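# Roll a paving slab on rollers against the steel stop

## Task

Push the paving slab along on its rollers so that it ends up resting level on them, with its front face pressed flush against the stop (the steel angle bolted across its path on the table) along half or more of the slab's width. It must stay that way without the robot holding it. Never carry the slab, never raise it beyond a tiny amount (not even one end), and never hold a roller up under it off the table. Nothing other than the rollers or the table may support it from below. Pressing down on top to tip it is allowed while working. Keep it on the rollers rather than letting it slide off onto the table. A partial result is judged by how close to the stop it rests on its rollers.

## Robot and tools

Robot: two arms, left_arm and right_arm, each with seven joints in this column order: waist, shoulder, upper arm roll, elbow, forearm roll, wrist pitch, wrist roll. Each arm ends in a parallel gripper.

Frame: all printed positions share one scene frame in metres. Its origin is on the table top midway between the arms, +z is up, +x points out across the table, and left_arm sits on the +y side. The arm names do not match the left or right of any image. Printed hand positions can be off from the real ones, especially with the arm stretched out. The gripper's fingers point along its own +z, open and close along its own x. end_effector_position is the point between the pads; fingertips extend 17.5 mm past it. Orientation is given as a wxyz quaternion.

Tool execute_actions, argument actions: a list holding one action, one wait, or nothing. An empty list just reports the state. An action is {"rows": [...], "steps": n}, n from 1 to 15 control steps of 1/30 s each (default 15). Up to 15 rows; each row is used for one step and the last row repeats to fill the remaining steps. A wait is {"steps": n} without rows, n up to 300, counted from the previous result and including your reply time. Optional pictures (true/false) controls whether camera images come back. A refused call moves nothing.

Row layout: one list of 20 numbers, each in [-1, 1], covering both arms even when only one moves. First 10 for left_arm, then 10 for right_arm. Per arm: 7 joint numbers, then gripper position, force_limit, speed.

Joint numbers are offsets, not targets. They are measured from that arm's joint angles in the most recent result that printed them; before any result in the scene showed them, and for later calls within the same reply, they are measured from wherever the robot is when the action begins. They are not added to the previous row. Scale: 1.0 equals 0.9985 rad for waist, shoulder, upper arm roll and elbow, and 0.8765 rad for forearm roll, wrist pitch and wrist roll. So all zeros drives the arm back to the reference angles; it is not a hold. Stated joint ranges (rad): waist -6.283..6.283, shoulder -2.250..2.250, upper arm roll -6.283..6.283, elbow -2.580..2.580, forearm roll -6.283..6.283, wrist pitch -2.100..2.100, wrist roll -6.283..6.283. Asking for more than 0.013 rad beyond a range end gets the call refused; real ends may differ by about 0.013 rad, and a joint asked past its real end is clipped there, reported as "joint sent to its limit" (possibly about an earlier action).

Gripper numbers are absolute settings. position: +1 fully open (50 mm), about -0.65 pads meet, -1 means close until blocked. force_limit: per-pad force, about 20 N at -1, 102 N at 0, 185 N at +1 (actual can run ~17 % higher). speed: 20 mm/s at -1, 85 at 0, 150 at +1. Repeat an arm's last three gripper numbers to leave it unchanged; a 0 is a real command. A new force or speed only applies once position changes by at least 0.01. object_status: 0 moving, 1 blocked while opening, 2 blocked while closing (a grip), 3 reached target or pads met.

Motion: joints are speed and acceleration limited and arrive together; a large move may not be finished when the result returns. Each step the target is held within 0.304 rad (first four joints) or 0.266 rad (last three) of the measured angle, and scaled back if it would move the gripper more than 70 mm. Between calls the arms keep heading to the last target until they stall or a step is HELD.

Result lines: the state line gives each gripper's position and quaternion. Joint positions and Joint velocities give one block per arm (rad, rad/s). Joint torques follow the same order, with offsets and noise. "joint command not followed" means a clearance check altered joint targets; HELD marks steps whose row was not sent. TORQUE FAULT: a joint hit its load limit (46.9 N m for the first four joints, 29.5 N m for the last three, held weight included), and that arm halts 10 s. MOTOR HOT warns from 60 °C; at 75 °C an OVER-TEMPERATURE FAULT lets the arm sag.

Tool zoom_image: camera (cam_high, cam_left_wrist, cam_right_wrist) and region [x0, y0, x1, y1] in that camera's pixels, top-left origin, at most 504 by 504. Images are 672x504. Calibration data (K, distortion, T_world_to_cam) is given per camera and may be slightly off.

Tool finished_scene: argument scene (the current scene number); ends it irreversibly and reports success. Replying with no tool call ends everything.

Avoid: lifting or carrying the slab, slamming or hard pushing, letting the slab slip off its rollers, knocking anything off the table, arms colliding or pressing on each other, and torque or heat faults. Loose objects may occasionally get a small push from outside. Pushes from behind or a light press from above are the intended way to move the slab.

Each tool is called after "Call:" as name([rows], argument=value, ...), one row to a line, values as JSON.

## Session

Call:
execute_actions(actions=[])

Scene clock: 0.00 s of 4350.00 s.
left_arm: end_effector_position=(+0.1110, +0.1761, +0.1946) position_measured=3 object_status=3 end_effector_quat_wxyz=(-0.446, +0.027, +0.894, -0.045) | right_arm: end_effector_position=(+0.1864, +0.0922, +0.3820) position_measured=3 object_status=3 end_effector_quat_wxyz=(-0.068, +0.927, -0.217, +0.299)
Joint positions: left_arm=[ 1.06   0.561 -0.676  2.098  0.488  1.595  2.95 ] | right_arm=[-1.488  0.173 -0.56   1.597  0.674  1.631  3.87 ]
Joint velocities: left_arm=[-0.    -0.    -0.    -0.001 -0.    -0.001  0.001] | right_arm=[ 0.     0.    -0.     0.    -0.    -0.001  0.   ]
Joint torques (N m, as the joint torque sensors report them, + toward a larger angle): no reading

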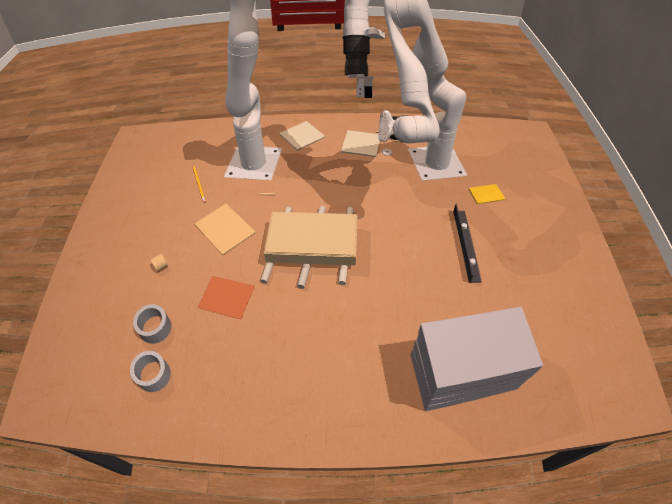

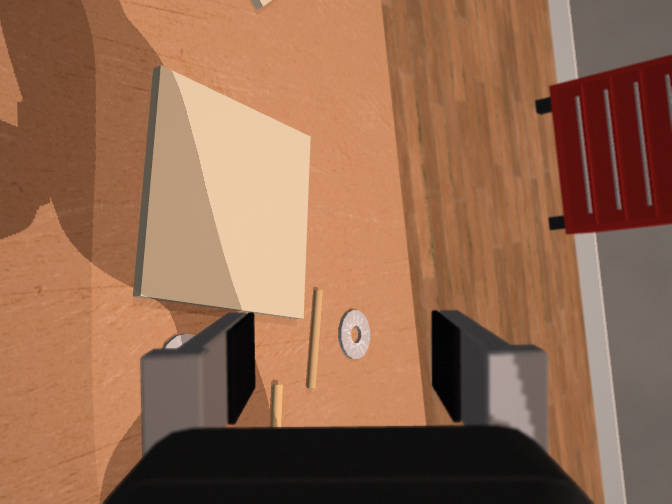

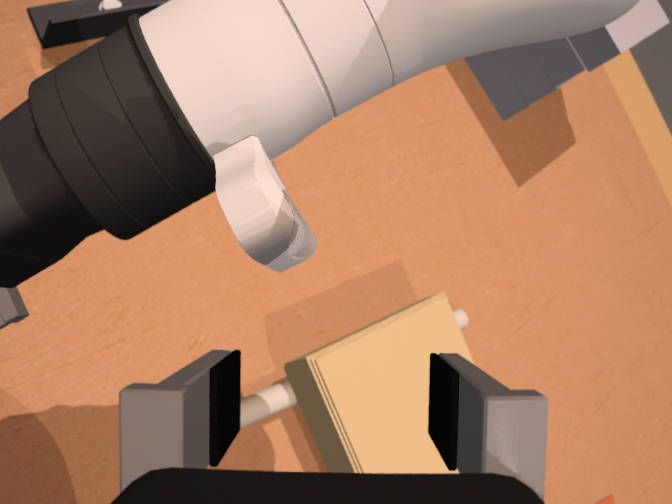

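Call:
zoom_image(camera="cam_high", region=[240, 180, 500, 310])

Call:
zoom_image(camera="cam_high", region=[250, 195, 380, 295])

Region (240, 180, 500, 310) of cam_high's 672x504 image, scaled by 1.938, with more detail than that image has.

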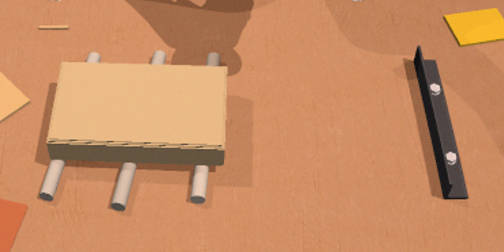

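Region (250, 195, 380, 295) of cam_high's 672x504 image, scaled by 3.877, with more detail than that image has; it fills the top 388 rows of this view, and the rest is white.

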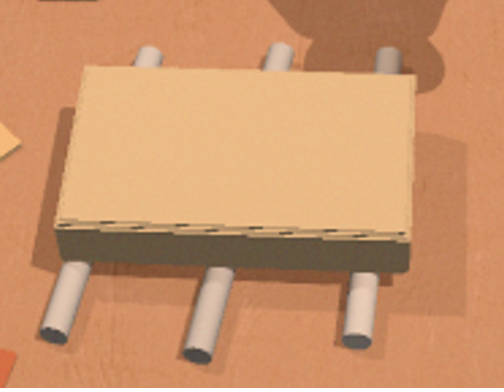

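Call:
execute_actions([
  {"rows": [[0,0,0,0,0,0,0,1,0,0, 1.0,0.2,0.4,0.1,-0.5,-0.5,0,1,0,0]], "steps": 15},
])

Scene clock: 24.80 s of 4350.00 s.
left_arm: end_effector_position=(+0.1110, +0.1761, +0.1946) position_measured=3 object_status=3 end_effector_quat_wxyz=(-0.446, +0.027, +0.894, -0.045) | right_arm: end_effector_position=(+0.3083, +0.0307, +0.2547) position_measured=3 object_status=3 end_effector_quat_wxyz=(+0.043, +0.871, -0.460, +0.168)
Joint positions: left_arm=[ 1.06   0.561 -0.676  2.098  0.488  1.595  2.95 ] | right_arm=[-1.167  0.313 -0.295  1.666  0.407  1.364  3.87 ]
Joint velocities: left_arm=[-0.     0.     0.001  0.001 -0.    -0.001  0.   ] | right_arm=[ 0.921  0.223  0.503  0.115 -0.642 -0.64  -0.   ]
Joint torques (N m, as the joint torque sensors report them, + toward a larger angle): left_arm=[  0.23 -13.55  -1.22  -2.66  -0.19   2.71   0.1 ] | right_arm=[  0.01 -17.17  -1.5   -8.48   1.05   0.5   -0.15]
Steps of this call (steps 1 to 90: nothing new was sent; then 21.30 s passed at rest; steps 91 to 105: all 15 steps of this action). Readings (joint positions | what the end effector reports):
91: left_arm=[1.060 0.561 -0.676 2.098 0.488 1.595 2.950] | right_arm=[-1.486 0.174 -0.559 1.597 0.673 1.630 3.870] | left_arm position_measured=3 object_status=3 | right_arm position_measured=3 object_status=3
92: left_arm=[1.060 0.561 -0.676 2.098 0.488 1.595 2.950] | right_arm=[-1.480 0.178 -0.556 1.598 0.668 1.626 3.870] | left_arm position_measured=3 object_status=3 | right_arm position_measured=3 object_status=3
94: left_arm=[1.060 0.561 -0.676 2.098 0.488 1.595 2.950] | right_arm=[-1.450 0.197 -0.532 1.606 0.645 1.602 3.870] | left_arm position_measured=3 object_status=3 | right_arm position_measured=3 object_status=3
98: left_arm=[1.060 0.561 -0.676 2.098 0.488 1.595 2.950] | right_arm=[-1.359 0.247 -0.442 1.632 0.567 1.524 3.870] | left_arm position_measured=3 object_status=3 | right_arm position_measured=3 object_status=3
105: the state above
camera_calibration (this result's frames):
cam_left_wrist: T_world_to_cam=[[-0.603833, 0.0830202, 0.792776, -0.0999408], [0.0467369, 0.996538, -0.0687603, -0.141251], [-0.795739, -0.00446786, -0.605623, 0.373734], [0, 0, 0, 1]] pos_world=[0.243649, 0.150729, 0.29586]
cam_right_wrist: T_world_to_cam=[[0.522739, -0.778417, 0.347578, -0.231679], [-0.802936, -0.586556, -0.106046, 0.335039], [0.286422, -0.223649, -0.931635, 0.316966], [0, 0, 0, 1]] pos_world=[0.299336, 0.0870656, 0.411353]

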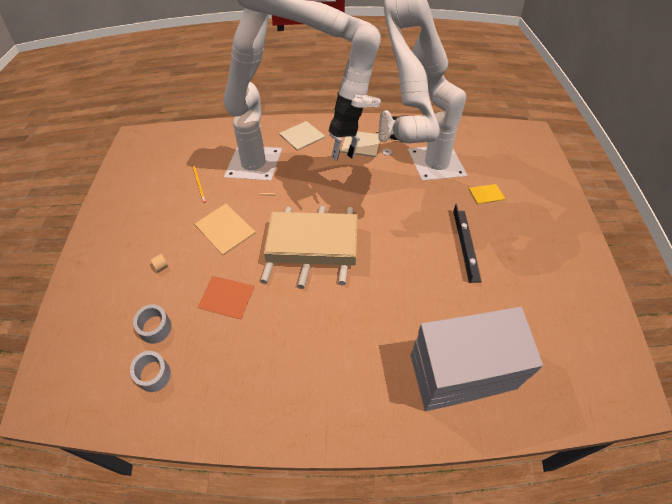

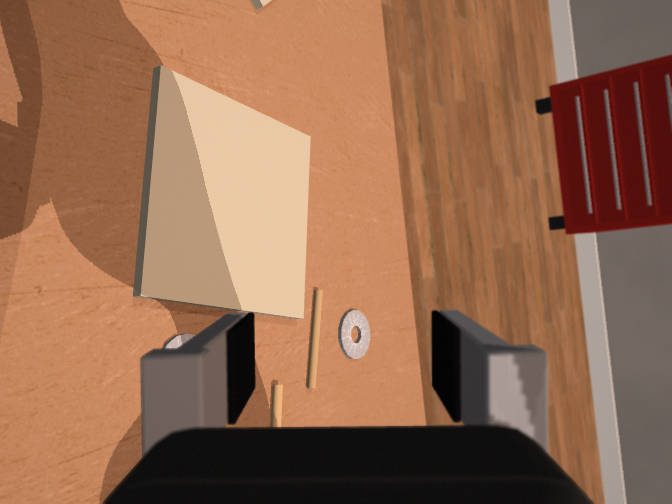

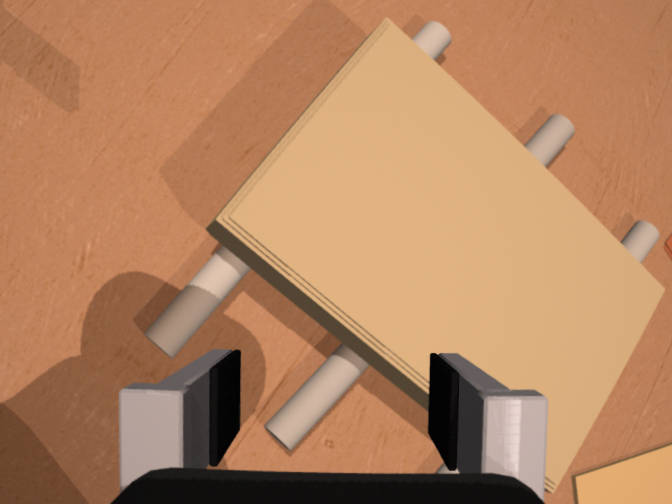

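Call:
execute_actions([
  {"rows": [[0,0,0,0,0,0,0,1,0,0, 0.968,0.189,0.295,0.067,-0.464,-0.521,0,1,0,0]], "steps": 15},
], pictures=false)

Call:
execute_actions([
  {"steps": 30},
])

Scene clock: 27.33 s of 4350.00 s.
left_arm: end_effector_position=(+0.1110, +0.1761, +0.1946) position_measured=3 object_status=3 end_effector_quat_wxyz=(-0.446, +0.027, +0.894, -0.045) | right_arm: end_effector_position=(+0.5185, -0.3040, +0.1314) position_measured=3 object_status=3 end_effector_quat_wxyz=(-0.000, -0.391, +0.920, -0.002)
Joint positions: left_arm=[ 1.06   0.561 -0.676  2.098  0.488  1.595  2.95 ] | right_arm=[-0.21   0.497  0.     1.732  0.005  0.912  3.87 ]
Joint velocities: left_arm=[-0.    -0.    -0.001 -0.    -0.     0.002  0.001] | right_arm=[ 0.144  0.06   0.113  0.025 -0.138 -0.175 -0.   ]
Joint torques (N m, as the joint torque sensors report them, + toward a larger angle): left_arm=[  0.28 -13.55  -1.04  -2.68  -0.24   2.71   0.  ] | right_arm=[ -4.11 -21.43  -3.26  -8.5   -0.72  -0.03   0.14]
Steps of this call (steps 1 to 45: the robot went on to your last target; steps 46 to 61: nothing new was sent; steps 62 to 76: all 15 steps of this action). Readings (joint positions | what the end effector reports):
62: left_arm=[1.060 0.561 -0.676 2.098 0.488 1.595 2.950] | right_arm=[-0.488 0.374 -0.160 1.697 0.234 1.192 3.870] | left_arm position_measured=3 object_status=3 | right_arm position_measured=3 object_status=3
63: left_arm=[1.060 0.561 -0.676 2.098 0.488 1.595 2.950] | right_arm=[-0.481 0.376 -0.159 1.697 0.230 1.187 3.870] | left_arm position_measured=3 object_status=3 | right_arm position_measured=3 object_status=3
65: left_arm=[1.060 0.561 -0.676 2.098 0.488 1.595 2.950] | right_arm=[-0.451 0.389 -0.146 1.700 0.208 1.163 3.870] | left_arm position_measured=3 object_status=3 | right_arm position_measured=3 object_status=3
69: left_arm=[1.060 0.561 -0.676 2.098 0.488 1.595 2.950] | right_arm=[-0.345 0.437 -0.085 1.713 0.122 1.059 3.870] | left_arm position_measured=3 object_status=3 | right_arm position_measured=3 object_status=3
76: the state above

Scene clock: 28.33 s of 4350.00 s.
left_arm: end_effector_position=(+0.1110, +0.1761, +0.1946) position_measured=3 object_status=3 end_effector_quat_wxyz=(-0.446, +0.027, +0.894, -0.045) | right_arm: end_effector_position=(+0.5187, -0.3067, +0.1293) position_measured=3 object_status=3 end_effector_quat_wxyz=(+0.000, -0.386, +0.923, -0.000)
Joint positions: left_arm=[ 1.06   0.561 -0.676  2.098  0.488  1.595  2.95 ] | right_arm=[-0.2    0.501 -0.001  1.732  0.     0.907  3.87 ]
Joint velocities: left_arm=[-0.     0.     0.    -0.    -0.    -0.     0.001] | right_arm=[-0.     0.    -0.     0.     0.     0.001  0.   ]
Joint torques (N m, as the joint torque sensors report them, + toward a larger angle): left_arm=[  0.03 -13.12  -1.01  -2.58  -0.33   2.83  -0.08] | right_arm=[  0.16 -18.9    0.11  -7.69  -0.01  -0.2    0.07]
Steps of this call (steps 1 to 15: the robot went on to your last target; steps 16 to 30: nothing new was sent). Readings (joint positions | what the end effector reports):
1: left_arm=[1.060 0.561 -0.676 2.098 0.488 1.595 2.950] | right_arm=[-0.207 0.498 0.003 1.732 0.003 0.908 3.870] | left_arm position_measured=3 object_status=3 | right_arm position_measured=3 object_status=3
2: left_arm=[1.060 0.561 -0.676 2.098 0.488 1.595 2.950] | right_arm=[-0.206 0.499 0.002 1.732 0.001 0.907 3.870] | left_arm position_measured=3 object_status=3 | right_arm position_measured=3 object_status=3
4: left_arm=[1.060 0.561 -0.676 2.098 0.488 1.595 2.950] | right_arm=[-0.203 0.500 -0.000 1.732 0.000 0.907 3.870] | left_arm position_measured=3 object_status=3 | right_arm position_measured=3 object_status=3
8: left_arm=[1.060 0.561 -0.676 2.098 0.488 1.595 2.950] | right_arm=[-0.201 0.501 -0.001 1.733 0.000 0.907 3.870] | left_arm position_measured=3 object_status=3 | right_arm position_measured=3 object_status=3
30: the state above
All arms were judged still, so your last target was given up. Only a new action makes them travel on or press farther. Fingers that are still opening or closing keep moving.
camera_calibration (this result's frames):
cam_left_wrist: T_world_to_cam=[[-0.603834, 0.0830203, 0.792775, -0.09994], [0.046737, 0.996538, -0.0687603, -0.141251], [-0.795739, -0.00446792, -0.605623, 0.373734], [0, 0, 0, 1]] pos_world=[0.243649, 0.150729, 0.295859]
cam_right_wrist: T_world_to_cam=[[-0.696417, -0.71748, 0.0149897, 0.133427], [-0.717549, 0.695852, -0.0302309, 0.632047], [0.0112595, -0.0318092, -0.999431, 0.27471], [0, 0, 0, 1]] pos_world=[0.543353, -0.335341, 0.291661]

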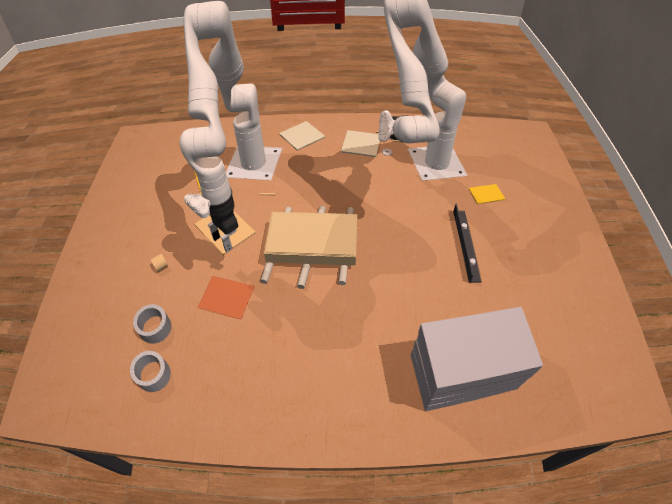

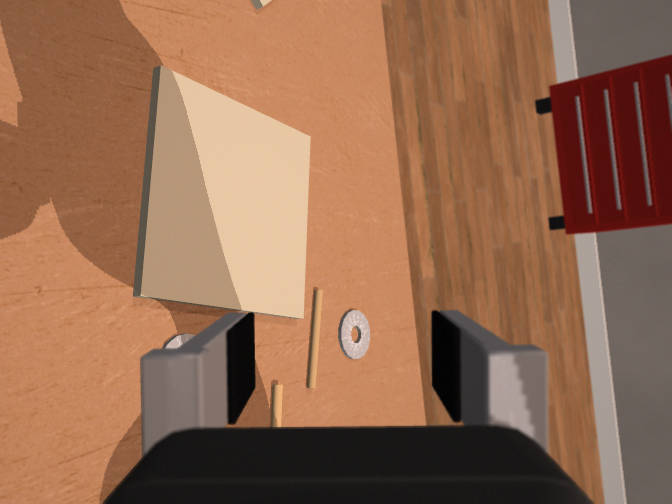

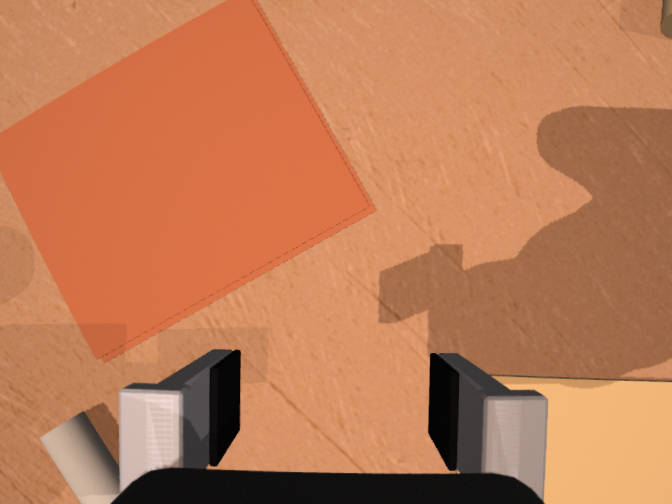

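Call:
execute_actions([
  {"rows": [[-0.3,-0.06,0.3,-0.366,-0.25,-0.3,0,1,0,0, -0.3,0,0,0,0,0,-0.913,1,0,0]], "steps": 15},
], pictures=false)

Call:
execute_actions([
  {"steps": 30},
])

Scene clock: 39.67 s of 4350.00 s.
left_arm: end_effector_position=(+0.2907, +0.1890, +0.1618) position_measured=3 object_status=3 end_effector_quat_wxyz=(-0.241, +0.130, +0.961, -0.030) | right_arm: end_effector_position=(+0.4990, -0.1906, +0.1292) position_measured=3 object_status=3 end_effector_quat_wxyz=(+0.000, -0.311, +0.950, +0.000)
Joint positions: left_arm=[ 0.812  0.512 -0.428  1.799  0.307  1.378  2.95 ] | right_arm=[-0.465  0.502 -0.002  1.732  0.     0.907  3.446]
Joint velocities: left_arm=[-0.496 -0.102  0.518 -0.674 -0.384 -0.467  0.   ] | right_arm=[-0.229 -0.     0.006  0.002  0.002  0.001 -1.216]
Joint torques (N m, as the joint torque sensors report them, + toward a larger angle): left_arm=[  0.41 -16.23  -0.71  -5.37   0.14   1.56   0.11] | right_arm=[  0.83 -18.91   1.65  -7.73   0.08  -0.3   -0.12]
Steps of this call (steps 1 to 90: nothing new was sent; then 7.83 s passed at rest; steps 91 to 105: all 15 steps of this action). Readings (joint positions | what the end effector reports):
91: left_arm=[1.059 0.561 -0.675 2.097 0.487 1.595 2.950] | right_arm=[-0.202 0.501 -0.000 1.732 0.001 0.907 3.869] | left_arm position_measured=3 object_status=3 | right_arm position_measured=3 object_status=3
92: left_arm=[1.052 0.560 -0.670 2.092 0.484 1.591 2.950] | right_arm=[-0.208 0.501 0.001 1.733 0.001 0.907 3.865] | left_arm position_measured=3 object_status=3 | right_arm position_measured=3 object_status=3
94: left_arm=[1.021 0.554 -0.644 2.065 0.465 1.568 2.950] | right_arm=[-0.238 0.501 0.003 1.733 0.002 0.907 3.842] | left_arm position_measured=3 object_status=3 | right_arm position_measured=3 object_status=3
98: left_arm=[0.938 0.537 -0.559 1.967 0.402 1.493 2.950] | right_arm=[-0.350 0.502 0.001 1.732 0.001 0.907 3.729] | left_arm position_measured=3 object_status=3 | right_arm position_measured=3 object_status=3
105: the state above

Scene clock: 40.67 s of 4350.00 s.
left_arm: end_effector_position=(+0.3356, +0.1882, +0.1646) position_measured=3 object_status=3 end_effector_quat_wxyz=(-0.190, +0.147, +0.970, -0.028) | right_arm: end_effector_position=(+0.4870, -0.1802, +0.1293) position_measured=3 object_status=3 end_effector_quat_wxyz=(+0.000, -0.145, +0.989, +0.000)
Joint positions: left_arm=[ 0.761  0.501 -0.377  1.732  0.269  1.332  2.95 ] | right_arm=[-0.5    0.501 -0.001  1.732  0.     0.907  3.07 ]
Joint velocities: left_arm=[-0.    -0.     0.001 -0.001 -0.001 -0.001 -0.   ] | right_arm=[-0.    -0.     0.001 -0.     0.     0.001  0.   ]
Joint torques (N m, as the joint torque sensors report them, + toward a larger angle): left_arm=[  0.28 -16.97  -1.07  -6.76   0.15   1.21   0.14] | right_arm=[ -0.13 -18.74   0.28  -7.64  -0.09  -0.16  -0.1 ]
Steps of this call (steps 1 to 30: the robot went on to your last target). Readings (joint positions | what the end effector reports):
1: left_arm=[0.796 0.509 -0.412 1.778 0.294 1.363 2.950] | right_arm=[-0.472 0.502 -0.002 1.732 0.000 0.907 3.405] | left_arm position_measured=3 object_status=3 | right_arm position_measured=3 object_status=3
2: left_arm=[0.784 0.506 -0.398 1.760 0.284 1.350 2.950] | right_arm=[-0.478 0.502 -0.002 1.732 0.000 0.907 3.365] | left_arm position_measured=3 object_status=3 | right_arm position_measured=3 object_status=3
4: left_arm=[0.770 0.503 -0.382 1.738 0.271 1.335 2.950] | right_arm=[-0.486 0.502 -0.001 1.732 0.000 0.907 3.283] | left_arm position_measured=3 object_status=3 | right_arm position_measured=3 object_status=3
8: left_arm=[0.764 0.502 -0.377 1.733 0.269 1.332 2.950] | right_arm=[-0.496 0.502 -0.001 1.732 0.000 0.907 3.124] | left_arm position_measured=3 object_status=3 | right_arm position_measured=3 object_status=3
30: the state above
All arms were judged still, so your last target was given up. Only a new action makes them travel on or press farther. Fingers that are still opening or closing keep moving.
camera_calibration (this result's frames):
cam_left_wrist: T_world_to_cam=[[-0.887807, 0.290548, 0.356904, 0.186434], [0.288182, 0.955625, -0.0610954, -0.24052], [-0.358818, 0.0486125, -0.932141, 0.431513], [0, 0, 0, 1]] pos_world=[0.389665, 0.154702, 0.320997]
cam_right_wrist: T_world_to_cam=[[-0.955357, -0.295079, 0.0148929, 0.404364], [-0.295405, 0.954905, -0.0298687, 0.362305], [-0.00540767, -0.0329347, -0.999443, 0.286999], [0, 0, 0, 1]] pos_world=[0.494891, -0.217196, 0.291638]

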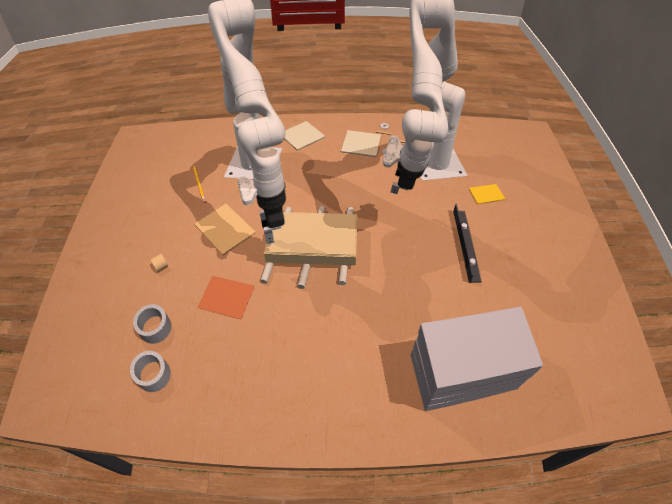

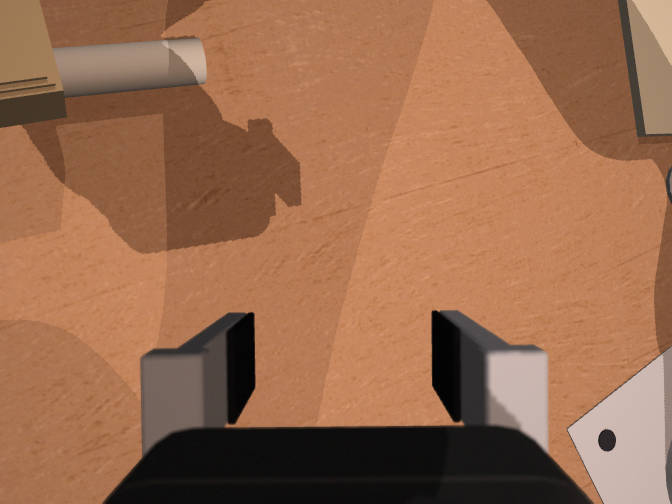

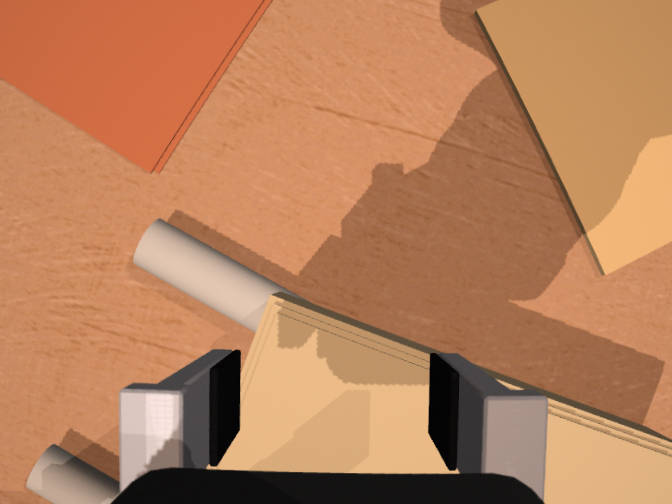

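Call:
execute_actions([
  {"rows": [[-0.562,0,0.377,0,-0.307,-0.485,0,1,0,0, 0.129,-0.067,0,0.204,0,-0.154,-0.234,1,0,0]], "steps": 15},
], pictures=false)

Call:
execute_actions([
  {"steps": 30},
])

Scene clock: 53.57 s of 4350.00 s.
left_arm: end_effector_position=(+0.4533, +0.2687, +0.1317) position_measured=3 object_status=3 end_effector_quat_wxyz=(-0.055, +0.146, +0.988, -0.004) | right_arm: end_effector_position=(+0.4393, -0.2493, +0.1092) position_measured=3 object_status=3 end_effector_quat_wxyz=(-0.002, +0.020, +1.000, -0.000)
Joint positions: left_arm=[ 0.369  0.502 -0.079  1.732  0.051  1.019  2.95 ] | right_arm=[-0.374  0.437 -0.     1.936  0.     0.772  2.865]
Joint velocities: left_arm=[-0.989  0.     0.452 -0.    -0.301 -0.656 -0.001] | right_arm=[ 0.022 -0.018 -0.011  0.002 -0.002 -0.008 -0.   ]
Joint torques (N m, as the joint torque sensors report them, + toward a larger angle): left_arm=[  0.28 -18.23  -0.22  -7.26   0.17   0.45   0.  ] | right_arm=[  0.58 -16.55   0.29  -6.79  -0.26  -0.04   0.08]
Steps of this call (steps 1 to 90: nothing new was sent; then 9.40 s passed at rest; steps 91 to 105: all 15 steps of this action). Readings (joint positions | what the end effector reports):
91: left_arm=[0.759 0.501 -0.376 1.732 0.268 1.332 2.950] | right_arm=[-0.499 0.501 -0.001 1.733 0.000 0.906 3.069] | left_arm position_measured=3 object_status=3 | right_arm position_measured=3 object_status=3
92: left_arm=[0.752 0.501 -0.370 1.733 0.264 1.328 2.950] | right_arm=[-0.495 0.499 -0.002 1.739 -0.000 0.903 3.064] | left_arm position_measured=3 object_status=3 | right_arm position_measured=3 object_status=3
94: left_arm=[0.721 0.501 -0.343 1.733 0.241 1.304 2.950] | right_arm=[-0.476 0.488 -0.003 1.765 -0.000 0.885 3.038] | left_arm position_measured=3 object_status=3 | right_arm position_measured=3 object_status=3
98: left_arm=[0.599 0.501 -0.228 1.733 0.148 1.202 2.950] | right_arm=[-0.408 0.453 -0.000 1.873 0.001 0.814 2.928] | left_arm position_measured=3 object_status=3 | right_arm position_measured=3 object_status=3
105: the state above

Scene clock: 54.57 s of 4350.00 s.
left_arm: end_effector_position=(+0.4992, +0.3170, +0.1293) position_measured=3 object_status=3 end_effector_quat_wxyz=(+0.000, +0.111, +0.994, +0.000) | right_arm: end_effector_position=(+0.4398, -0.2501, +0.1100) position_measured=3 object_status=3 end_effector_quat_wxyz=(-0.001, +0.022, +1.000, -0.000)
Joint positions: left_arm=[ 0.2    0.501 -0.     1.732 -0.     0.907  2.95 ] | right_arm=[-0.371  0.435 -0.001  1.936  0.     0.772  2.865]
Joint velocities: left_arm=[-0.     0.     0.     0.001  0.     0.001 -0.   ] | right_arm=[-0.  0. -0.  0.  0.  0. -0.]
Joint torques (N m, as the joint torque sensors report them, + toward a larger angle): left_arm=[ -0.18 -18.56   0.44  -8.    -0.18  -0.25   0.25] | right_arm=[  0.36 -16.45   0.26  -7.09  -0.16   0.    -0.02]
Steps of this call (steps 1 to 30: the robot went on to your last target). Readings (joint positions | what the end effector reports):
1: left_arm=[0.336 0.502 -0.063 1.732 0.041 0.997 2.950] | right_arm=[-0.373 0.436 -0.001 1.936 0.000 0.772 2.865] | left_arm position_measured=3 object_status=3 | right_arm position_measured=3 object_status=3
2: left_arm=[0.305 0.502 -0.049 1.732 0.031 0.976 2.950] | right_arm=[-0.373 0.436 -0.001 1.936 0.000 0.772 2.865] | left_arm position_measured=3 object_status=3 | right_arm position_measured=3 object_status=3
4: left_arm=[0.253 0.502 -0.025 1.732 0.014 0.940 2.950] | right_arm=[-0.372 0.435 -0.001 1.936 0.000 0.772 2.865] | left_arm position_measured=3 object_status=3 | right_arm position_measured=3 object_status=3
8: left_arm=[0.210 0.502 -0.003 1.732 -0.001 0.908 2.950] | right_arm=[-0.371 0.435 -0.001 1.936 0.000 0.772 2.865] | left_arm position_measured=3 object_status=3 | right_arm position_measured=3 object_status=3
30: the state above
All arms were judged still, so your last target was given up. Only a new action makes them travel on or press farther. Fingers that are still opening or closing keep moving.
camera_calibration (this result's frames):
cam_left_wrist: T_world_to_cam=[[-0.97639, 0.215979, -0.00382791, 0.421369], [0.215498, 0.975132, 0.0517601, -0.397385], [0.0149118, 0.0497132, -0.998652, 0.272721], [0, 0, 0, 1]] pos_world=[0.492989, 0.282938, 0.294535]
cam_right_wrist: T_world_to_cam=[[-0.999273, 0.0342845, 0.0166593, 0.44039], [0.0337696, 0.998971, -0.0302585, 0.280852], [-0.0176796, -0.029674, -0.999403, 0.271392], [0, 0, 0, 1]] pos_world=[0.435383, -0.287608, 0.272392]

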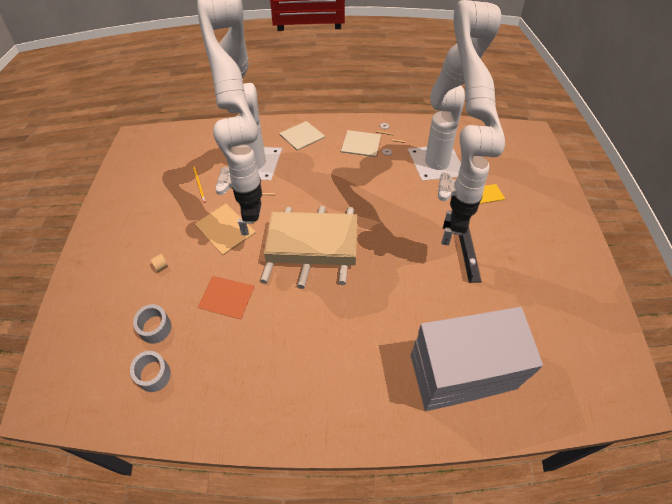

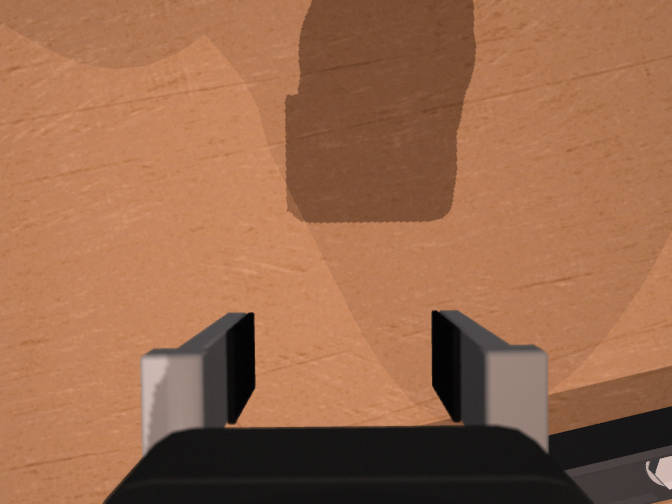

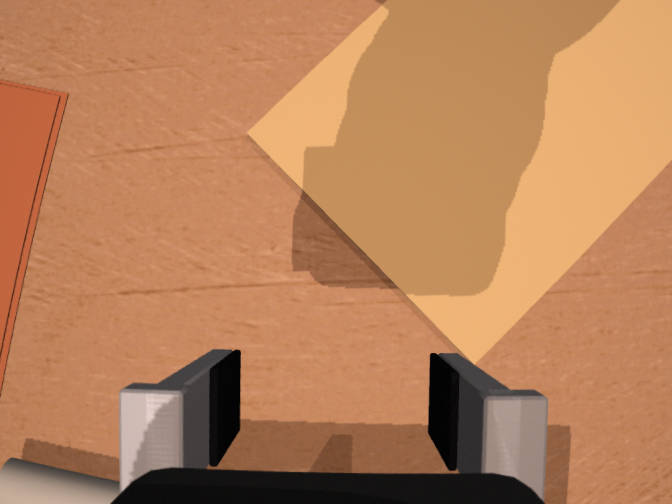

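Call:
execute_actions([
  {"rows": [[0,0,0,0,0,0,0,1,0,0, 0,0.1233,0,0.064,0,-0.2153,0,1,0,0]], "steps": 15},
])

Scene clock: 57.93 s of 4350.00 s.
left_arm: end_effector_position=(+0.4992, +0.3170, +0.1293) position_measured=3 object_status=3 end_effector_quat_wxyz=(+0.000, +0.111, +0.994, +0.000) | right_arm: end_effector_position=(+0.4405, -0.2499, +0.0492) position_measured=3 object_status=3 end_effector_quat_wxyz=(+0.001, +0.022, +1.000, +0.000)
Joint positions: left_arm=[ 0.2    0.501 -0.     1.732 -0.     0.907  2.95 ] | right_arm=[-0.371  0.556 -0.001  2.     0.     0.583  2.865]
Joint velocities: left_arm=[-0.    -0.     0.     0.001 -0.    -0.    -0.   ] | right_arm=[-0.     0.014 -0.001  0.001  0.    -0.001  0.   ]
Joint torques (N m, as the joint torque sensors report them, + toward a larger angle): left_arm=[  0.49 -18.31   0.11  -7.49  -0.09  -0.06   0.1 ] | right_arm=[ -0.35 -17.32   0.33  -5.42  -0.1   -0.06   0.  ]
Steps of this call (steps 1 to 86: nothing new was sent; steps 87 to 101: all 15 steps of this action). Readings (joint positions | what the end effector reports):
87: left_arm=[0.200 0.501 -0.000 1.732 -0.000 0.907 2.950] | right_arm=[-0.371 0.436 -0.001 1.937 0.000 0.771 2.865] | left_arm position_measured=3 object_status=3 | right_arm position_measured=3 object_status=3
88: left_arm=[0.200 0.501 -0.000 1.732 -0.000 0.907 2.950] | right_arm=[-0.371 0.443 -0.001 1.939 0.000 0.763 2.865] | left_arm position_measured=3 object_status=3 | right_arm position_measured=3 object_status=3
90: left_arm=[0.200 0.501 -0.000 1.732 -0.000 0.907 2.950] | right_arm=[-0.371 0.473 -0.001 1.952 0.000 0.722 2.865] | left_arm position_measured=3 object_status=3 | right_arm position_measured=3 object_status=3
94: left_arm=[0.200 0.501 -0.000 1.732 -0.000 0.907 2.950] | right_arm=[-0.371 0.545 -0.001 1.994 0.000 0.603 2.865] | left_arm position_measured=3 object_status=3 | right_arm position_measured=3 object_status=3
101: the state above
camera_calibration (this result's frames):
cam_left_wrist: T_world_to_cam=[[-0.97639, 0.215979, -0.00383109, 0.421371], [0.215498, 0.975132, 0.0517606, -0.397386], [0.014915, 0.0497129, -0.998652, 0.272719], [0, 0, 0, 1]] pos_world=[0.492991, 0.282938, 0.294535]
cam_right_wrist: T_world_to_cam=[[-0.999321, 0.0342575, 0.0135814, 0.442237], [0.0338485, 0.998998, -0.0292766, 0.278707], [-0.0145707, -0.028797, -0.999479, 0.209446], [0, 0, 0, 1]] pos_world=[0.435555, -0.287546, 0.211491]

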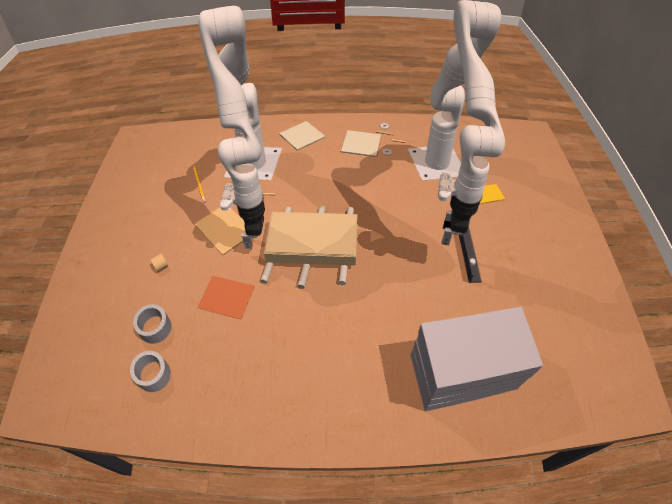

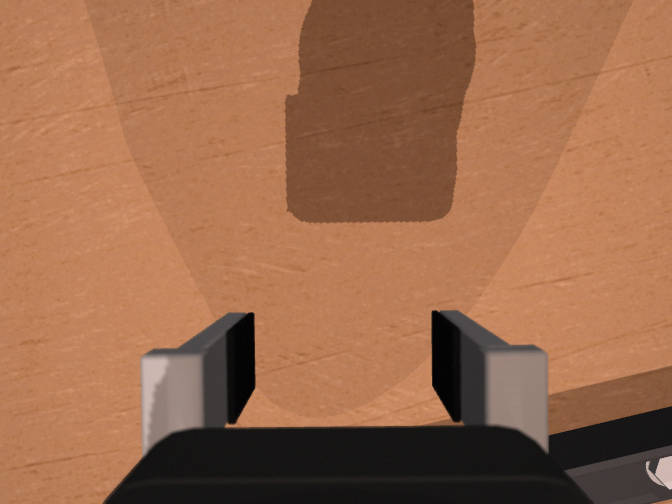

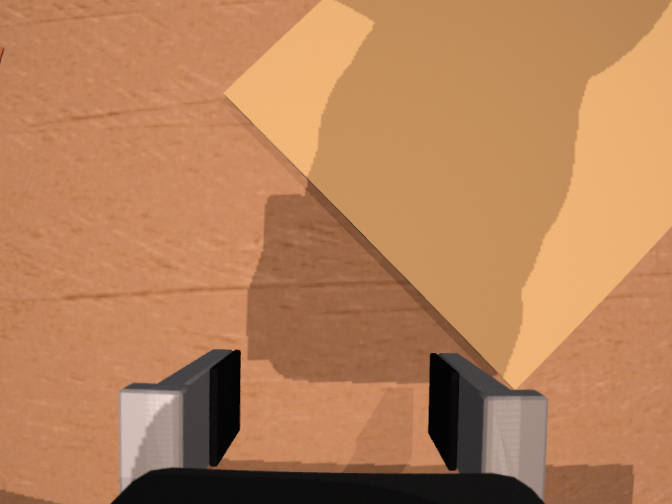

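Call:
execute_actions([
  {"rows": [[0,0,0,0,0,0,0,1,0,0, -0.03,0.004,0,-0.008,0,0.005,-0.035,1,0,0],[0,0,0,0,0,0,0,1,0,0, -0.03,0.004,0,-0.008,0,0.005,-0.035,1,0,0],[0,0,0,0,0,0,0,1,0,0, -0.0606,0.008,0,-0.017,0,0.011,-0.07,1,0,0]], "steps": 15},
])

Scene clock: 63.47 s of 4350.00 s.
left_arm: end_effector_position=(+0.4992, +0.3170, +0.1293) position_measured=3 object_status=3 end_effector_quat_wxyz=(+0.000, +0.111, +0.994, +0.000) | right_arm: end_effector_position=(+0.4405, -0.2251, +0.0490) position_measured=3 object_status=3 end_effector_quat_wxyz=(+0.001, +0.022, +1.000, +0.000)
Joint positions: left_arm=[ 0.2    0.501 -0.     1.732 -0.     0.907  2.95 ] | right_arm=[-0.431  0.564 -0.001  1.983  0.     0.593  2.803]
Joint velocities: left_arm=[-0.     0.     0.     0.     0.001  0.     0.   ] | right_arm=[-0.005  0.001  0.001  0.     0.     0.     0.   ]
Joint torques (N m, as the joint torque sensors report them, + toward a larger angle): left_arm=[  0.16 -18.33   0.4   -7.83   0.02  -0.09   0.07] | right_arm=[  0.13 -18.01   0.33  -5.27  -0.04  -0.12  -0.04]
Steps of this call (steps 1 to 15: the robot went on to your last target; steps 16 to 90: nothing new was sent; then 2.03 s passed at rest; steps 91 to 105: all 15 steps of this action). Readings (joint positions | what the end effector reports):
91: left_arm=[0.200 0.501 -0.000 1.732 -0.000 0.907 2.950] | right_arm=[-0.373 0.558 -0.000 2.000 0.001 0.584 2.864] | left_arm position_measured=3 object_status=3 | right_arm position_measured=3 object_status=3
92: left_arm=[0.200 0.501 -0.000 1.732 -0.000 0.907 2.950] | right_arm=[-0.379 0.558 0.001 1.999 0.001 0.585 2.859] | left_arm position_measured=3 object_status=3 | right_arm position_measured=3 object_status=3
94: left_arm=[0.200 0.501 -0.000 1.732 -0.000 0.907 2.950] | right_arm=[-0.404 0.561 0.001 1.992 0.001 0.588 2.835] | left_arm position_measured=3 object_status=3 | right_arm position_measured=3 object_status=3
98: left_arm=[0.200 0.501 -0.000 1.732 -0.000 0.907 2.950] | right_arm=[-0.428 0.564 -0.003 1.983 -0.000 0.593 2.804] | left_arm position_measured=3 object_status=3 | right_arm position_measured=3 object_status=3
105: the state above
camera_calibration (this result's frames):
cam_left_wrist: T_world_to_cam=[[-0.97639, 0.215979, -0.00383433, 0.421373], [0.215497, 0.975132, 0.0517609, -0.397386], [0.0149183, 0.0497126, -0.998652, 0.272718], [0, 0, 0, 1]] pos_world=[0.492992, 0.282938, 0.294535]
cam_right_wrist: T_world_to_cam=[[-0.999264, 0.0356343, 0.0141813, 0.441636], [0.0352068, 0.998949, -0.0293343, 0.253323], [-0.0152118, -0.0288134, -0.999469, 0.210255], [0, 0, 0, 1]] pos_world=[0.43559, -0.262736, 0.211311]

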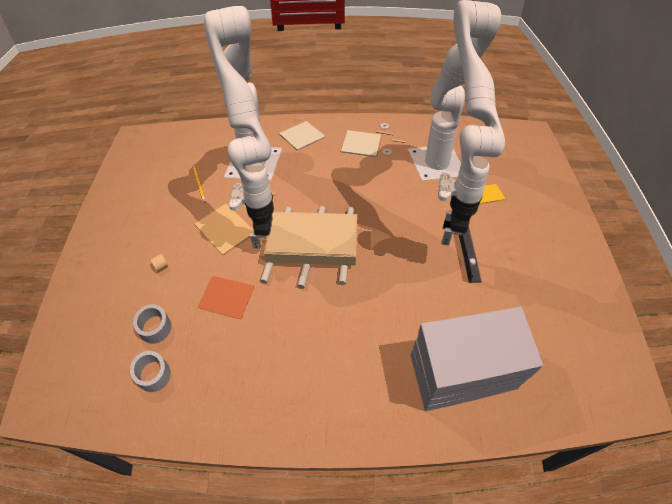

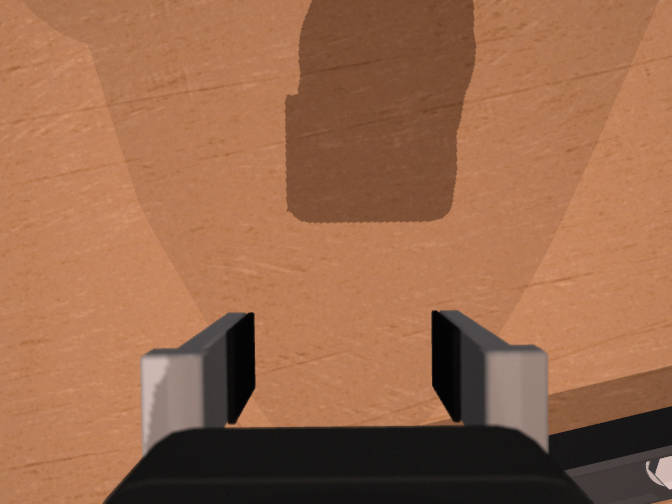

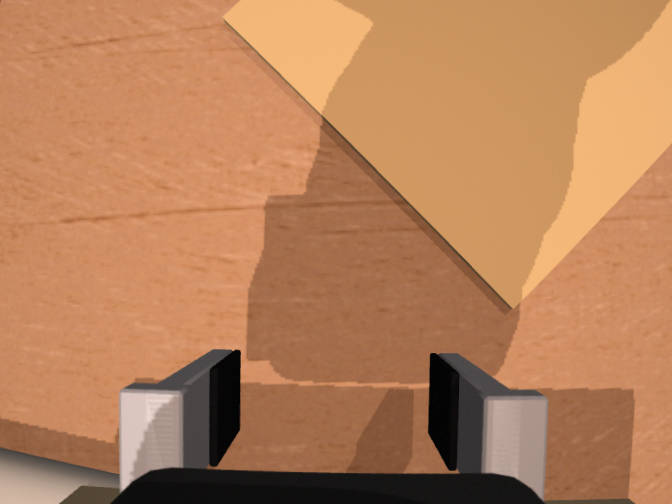

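Call:
execute_actions([
  {"rows": [[0,0,0,0,0,0,0,1,0,0,-0.005,0.001,0,-0.003,0,0.002,-0.006,1,0,0],[0,0,0,0,0,0,0,1,0,0,-0.011,0.002,0,-0.005,0,0.003,-0.012,1,0,0],[0,0,0,0,0,0,0,1,0,0,-0.016,0.004,0,-0.008,0,0.005,-0.018,1,0,0],[0,0,0,0,0,0,0,1,0,0,-0.021,0.005,0,-0.011,0,0.007,-0.024,1,0,0],[0,0,0,0,0,0,0,1,0,0,-0.027,0.006,0,-0.014,0,0.009,-0.029,1,0,0],[0,0,0,0,0,0,0,1,0,0,-0.032,0.007,0,-0.016,0,0.010,-0.035,1,0,0],[0,0,0,0,0,0,0,1,0,0,-0.037,0.009,0,-0.019,0,0.012,-0.041,1,0,0],[0,0,0,0,0,0,0,1,0,0,-0.042,0.010,0,-0.022,0,0.014,-0.047,1,0,0],[0,0,0,0,0,0,0,1,0,0,-0.048,0.011,0,-0.025,0,0.016,-0.053,1,0,0],[0,0,0,0,0,0,0,1,0,0,-0.053,0.012,0,-0.027,0,0.017,-0.059,1,0,0],[0,0,0,0,0,0,0,1,0,0,-0.058,0.014,0,-0.030,0,0.019,-0.065,1,0,0],[0,0,0,0,0,0,0,1,0,0,-0.064,0.015,0,-0.033,0,0.021,-0.071,1,0,0],[0,0,0,0,0,0,0,1,0,0,-0.069,0.016,0,-0.036,0,0.023,-0.077,1,0,0],[0,0,0,0,0,0,0,1,0,0,-0.074,0.017,0,-0.038,0,0.024,-0.082,1,0,0],[0,0,0,0,0,0,0,1,0,0,-0.0795,0.0187,0,-0.041,0,0.026,-0.0884,1,0,0]], "steps": 15},
], pictures=false)

Call:
execute_actions([
  {"steps": 30},
])

Scene clock: 69.33 s of 4350.00 s.
left_arm: end_effector_position=(+0.4992, +0.3170, +0.1293) position_measured=3 object_status=3 end_effector_quat_wxyz=(+0.000, +0.111, +0.994, +0.000) | right_arm: end_effector_position=(+0.4435, -0.1963, +0.0488) position_measured=3 object_status=3 end_effector_quat_wxyz=(+0.001, +0.023, +1.000, -0.001)
Joint positions: left_arm=[ 0.2    0.501 -0.     1.732 -0.     0.907  2.95 ] | right_arm=[-0.498  0.58   0.001  1.948  0.001  0.613  2.736]
Joint velocities: left_arm=[-0.     0.     0.001  0.     0.    -0.001 -0.001] | right_arm=[-0.158  0.038 -0.013 -0.082 -0.008  0.04  -0.149]
Joint torques (N m, as the joint torque sensors report them, + toward a larger angle): left_arm=[  0.15 -18.36   0.33  -7.79   0.14  -0.16   0.14] | right_arm=[ -0.91 -18.37  -0.89  -5.85  -0.17  -0.46   0.3 ]
Steps of this call (steps 1 to 15: the robot went on to your last target; steps 16 to 90: nothing new was sent; then 2.37 s passed at rest; steps 91 to 105: all 15 steps of this action). Readings (joint positions | what the end effector reports):
91: left_arm=[0.200 0.501 -0.000 1.732 -0.000 0.907 2.950] | right_arm=[-0.433 0.564 -0.000 1.983 0.000 0.593 2.803] | left_arm position_measured=3 object_status=3 | right_arm position_measured=3 object_status=3
92: left_arm=[0.200 0.501 -0.000 1.732 -0.000 0.907 2.950] | right_arm=[-0.435 0.565 -0.000 1.981 0.001 0.594 2.800] | left_arm position_measured=3 object_status=3 | right_arm position_measured=3 object_status=3
94: left_arm=[0.200 0.501 -0.000 1.732 -0.000 0.907 2.950] | right_arm=[-0.444 0.567 -0.000 1.977 0.000 0.596 2.792] | left_arm position_measured=3 object_status=3 | right_arm position_measured=3 object_status=3
98: left_arm=[0.200 0.501 -0.000 1.732 -0.000 0.907 2.950] | right_arm=[-0.463 0.572 -0.001 1.967 0.000 0.602 2.772] | left_arm position_measured=3 object_status=3 | right_arm position_measured=3 object_status=3
105: the state above

Scene clock: 70.33 s of 4350.00 s.
left_arm: end_effector_position=(+0.4992, +0.3170, +0.1293) position_measured=3 object_status=3 end_effector_quat_wxyz=(+0.000, +0.111, +0.994, +0.000) | right_arm: end_effector_position=(+0.4433, -0.1900, +0.0487) position_measured=3 object_status=3 end_effector_quat_wxyz=(+0.000, +0.021, +1.000, +0.000)
Joint positions: left_arm=[ 0.2    0.501 -0.     1.732 -0.     0.907  2.95 ] | right_arm=[-0.51   0.583 -0.001  1.942  0.     0.616  2.726]
Joint velocities: left_arm=[ 0.    -0.    -0.    -0.001 -0.     0.001  0.001] | right_arm=[ 0. -0.  0. -0.  0. -0. -0.]
Joint torques (N m, as the joint torque sensors report them, + toward a larger angle): left_arm=[  0.21 -18.15   0.63  -7.76  -0.16  -0.12   0.1 ] | right_arm=[ -0.56 -18.19  -0.12  -5.76  -0.18  -0.21  -0.02]
Steps of this call (steps 1 to 30: the robot went on to your last target). Readings (joint positions | what the end effector reports):
1: left_arm=[0.200 0.501 -0.000 1.732 -0.000 0.907 2.950] | right_arm=[-0.503 0.581 0.001 1.945 0.001 0.614 2.731] | left_arm position_measured=3 object_status=3 | right_arm position_measured=3 object_status=3
2: left_arm=[0.200 0.501 -0.000 1.732 -0.000 0.907 2.950] | right_arm=[-0.506 0.582 -0.001 1.943 0.000 0.615 2.728] | left_arm position_measured=3 object_status=3 | right_arm position_measured=3 object_status=3
4: left_arm=[0.200 0.501 -0.000 1.732 -0.000 0.907 2.950] | right_arm=[-0.508 0.582 -0.001 1.942 0.000 0.616 2.726] | left_arm position_measured=3 object_status=3 | right_arm position_measured=3 object_status=3
8: left_arm=[0.200 0.501 -0.000 1.732 -0.000 0.907 2.950] | right_arm=[-0.510 0.583 -0.001 1.942 0.000 0.616 2.726] | left_arm position_measured=3 object_status=3 | right_arm position_measured=3 object_status=3
30: the state above
All arms were judged still, so your last target was given up. Only a new action makes them travel on or press farther. Fingers that are still opening or closing keep moving.
camera_calibration (this result's frames):
cam_left_wrist: T_world_to_cam=[[-0.97639, 0.215979, -0.00383749, 0.421375], [0.215497, 0.975132, 0.0517614, -0.397386], [0.0149214, 0.0497124, -0.998652, 0.272717], [0, 0, 0, 1]] pos_world=[0.492993, 0.282938, 0.294535]
cam_right_wrist: T_world_to_cam=[[-0.999322, 0.0337526, 0.0147094, 0.442861], [0.0333087, 0.999011, -0.0294444, 0.218925], [-0.0156887, -0.0289345, -0.999458, 0.211225], [0, 0, 0, 1]] pos_world=[0.438583, -0.227544, 0.211042]

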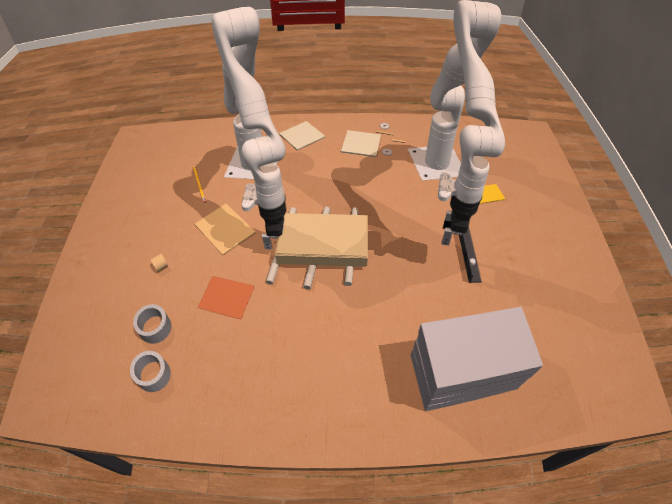

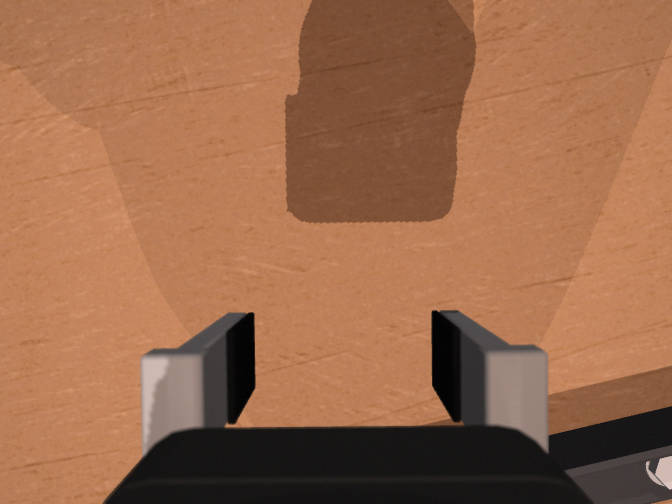

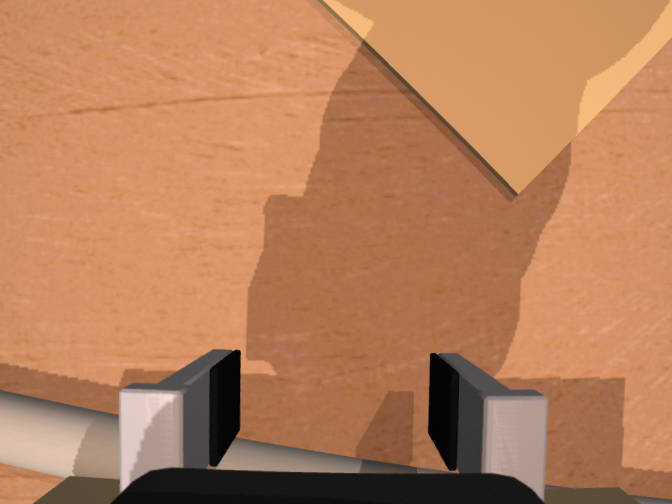

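Call:
zoom_image(camera="cam_high", region=[240, 180, 500, 310])

Region (240, 180, 500, 310) of cam_high's 672x504 image, scaled by 1.938, with more detail than that image has.

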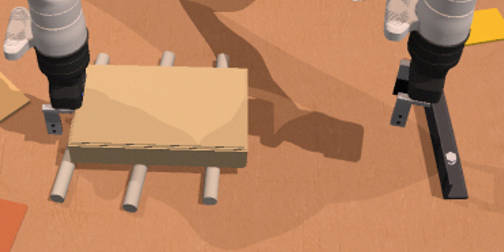

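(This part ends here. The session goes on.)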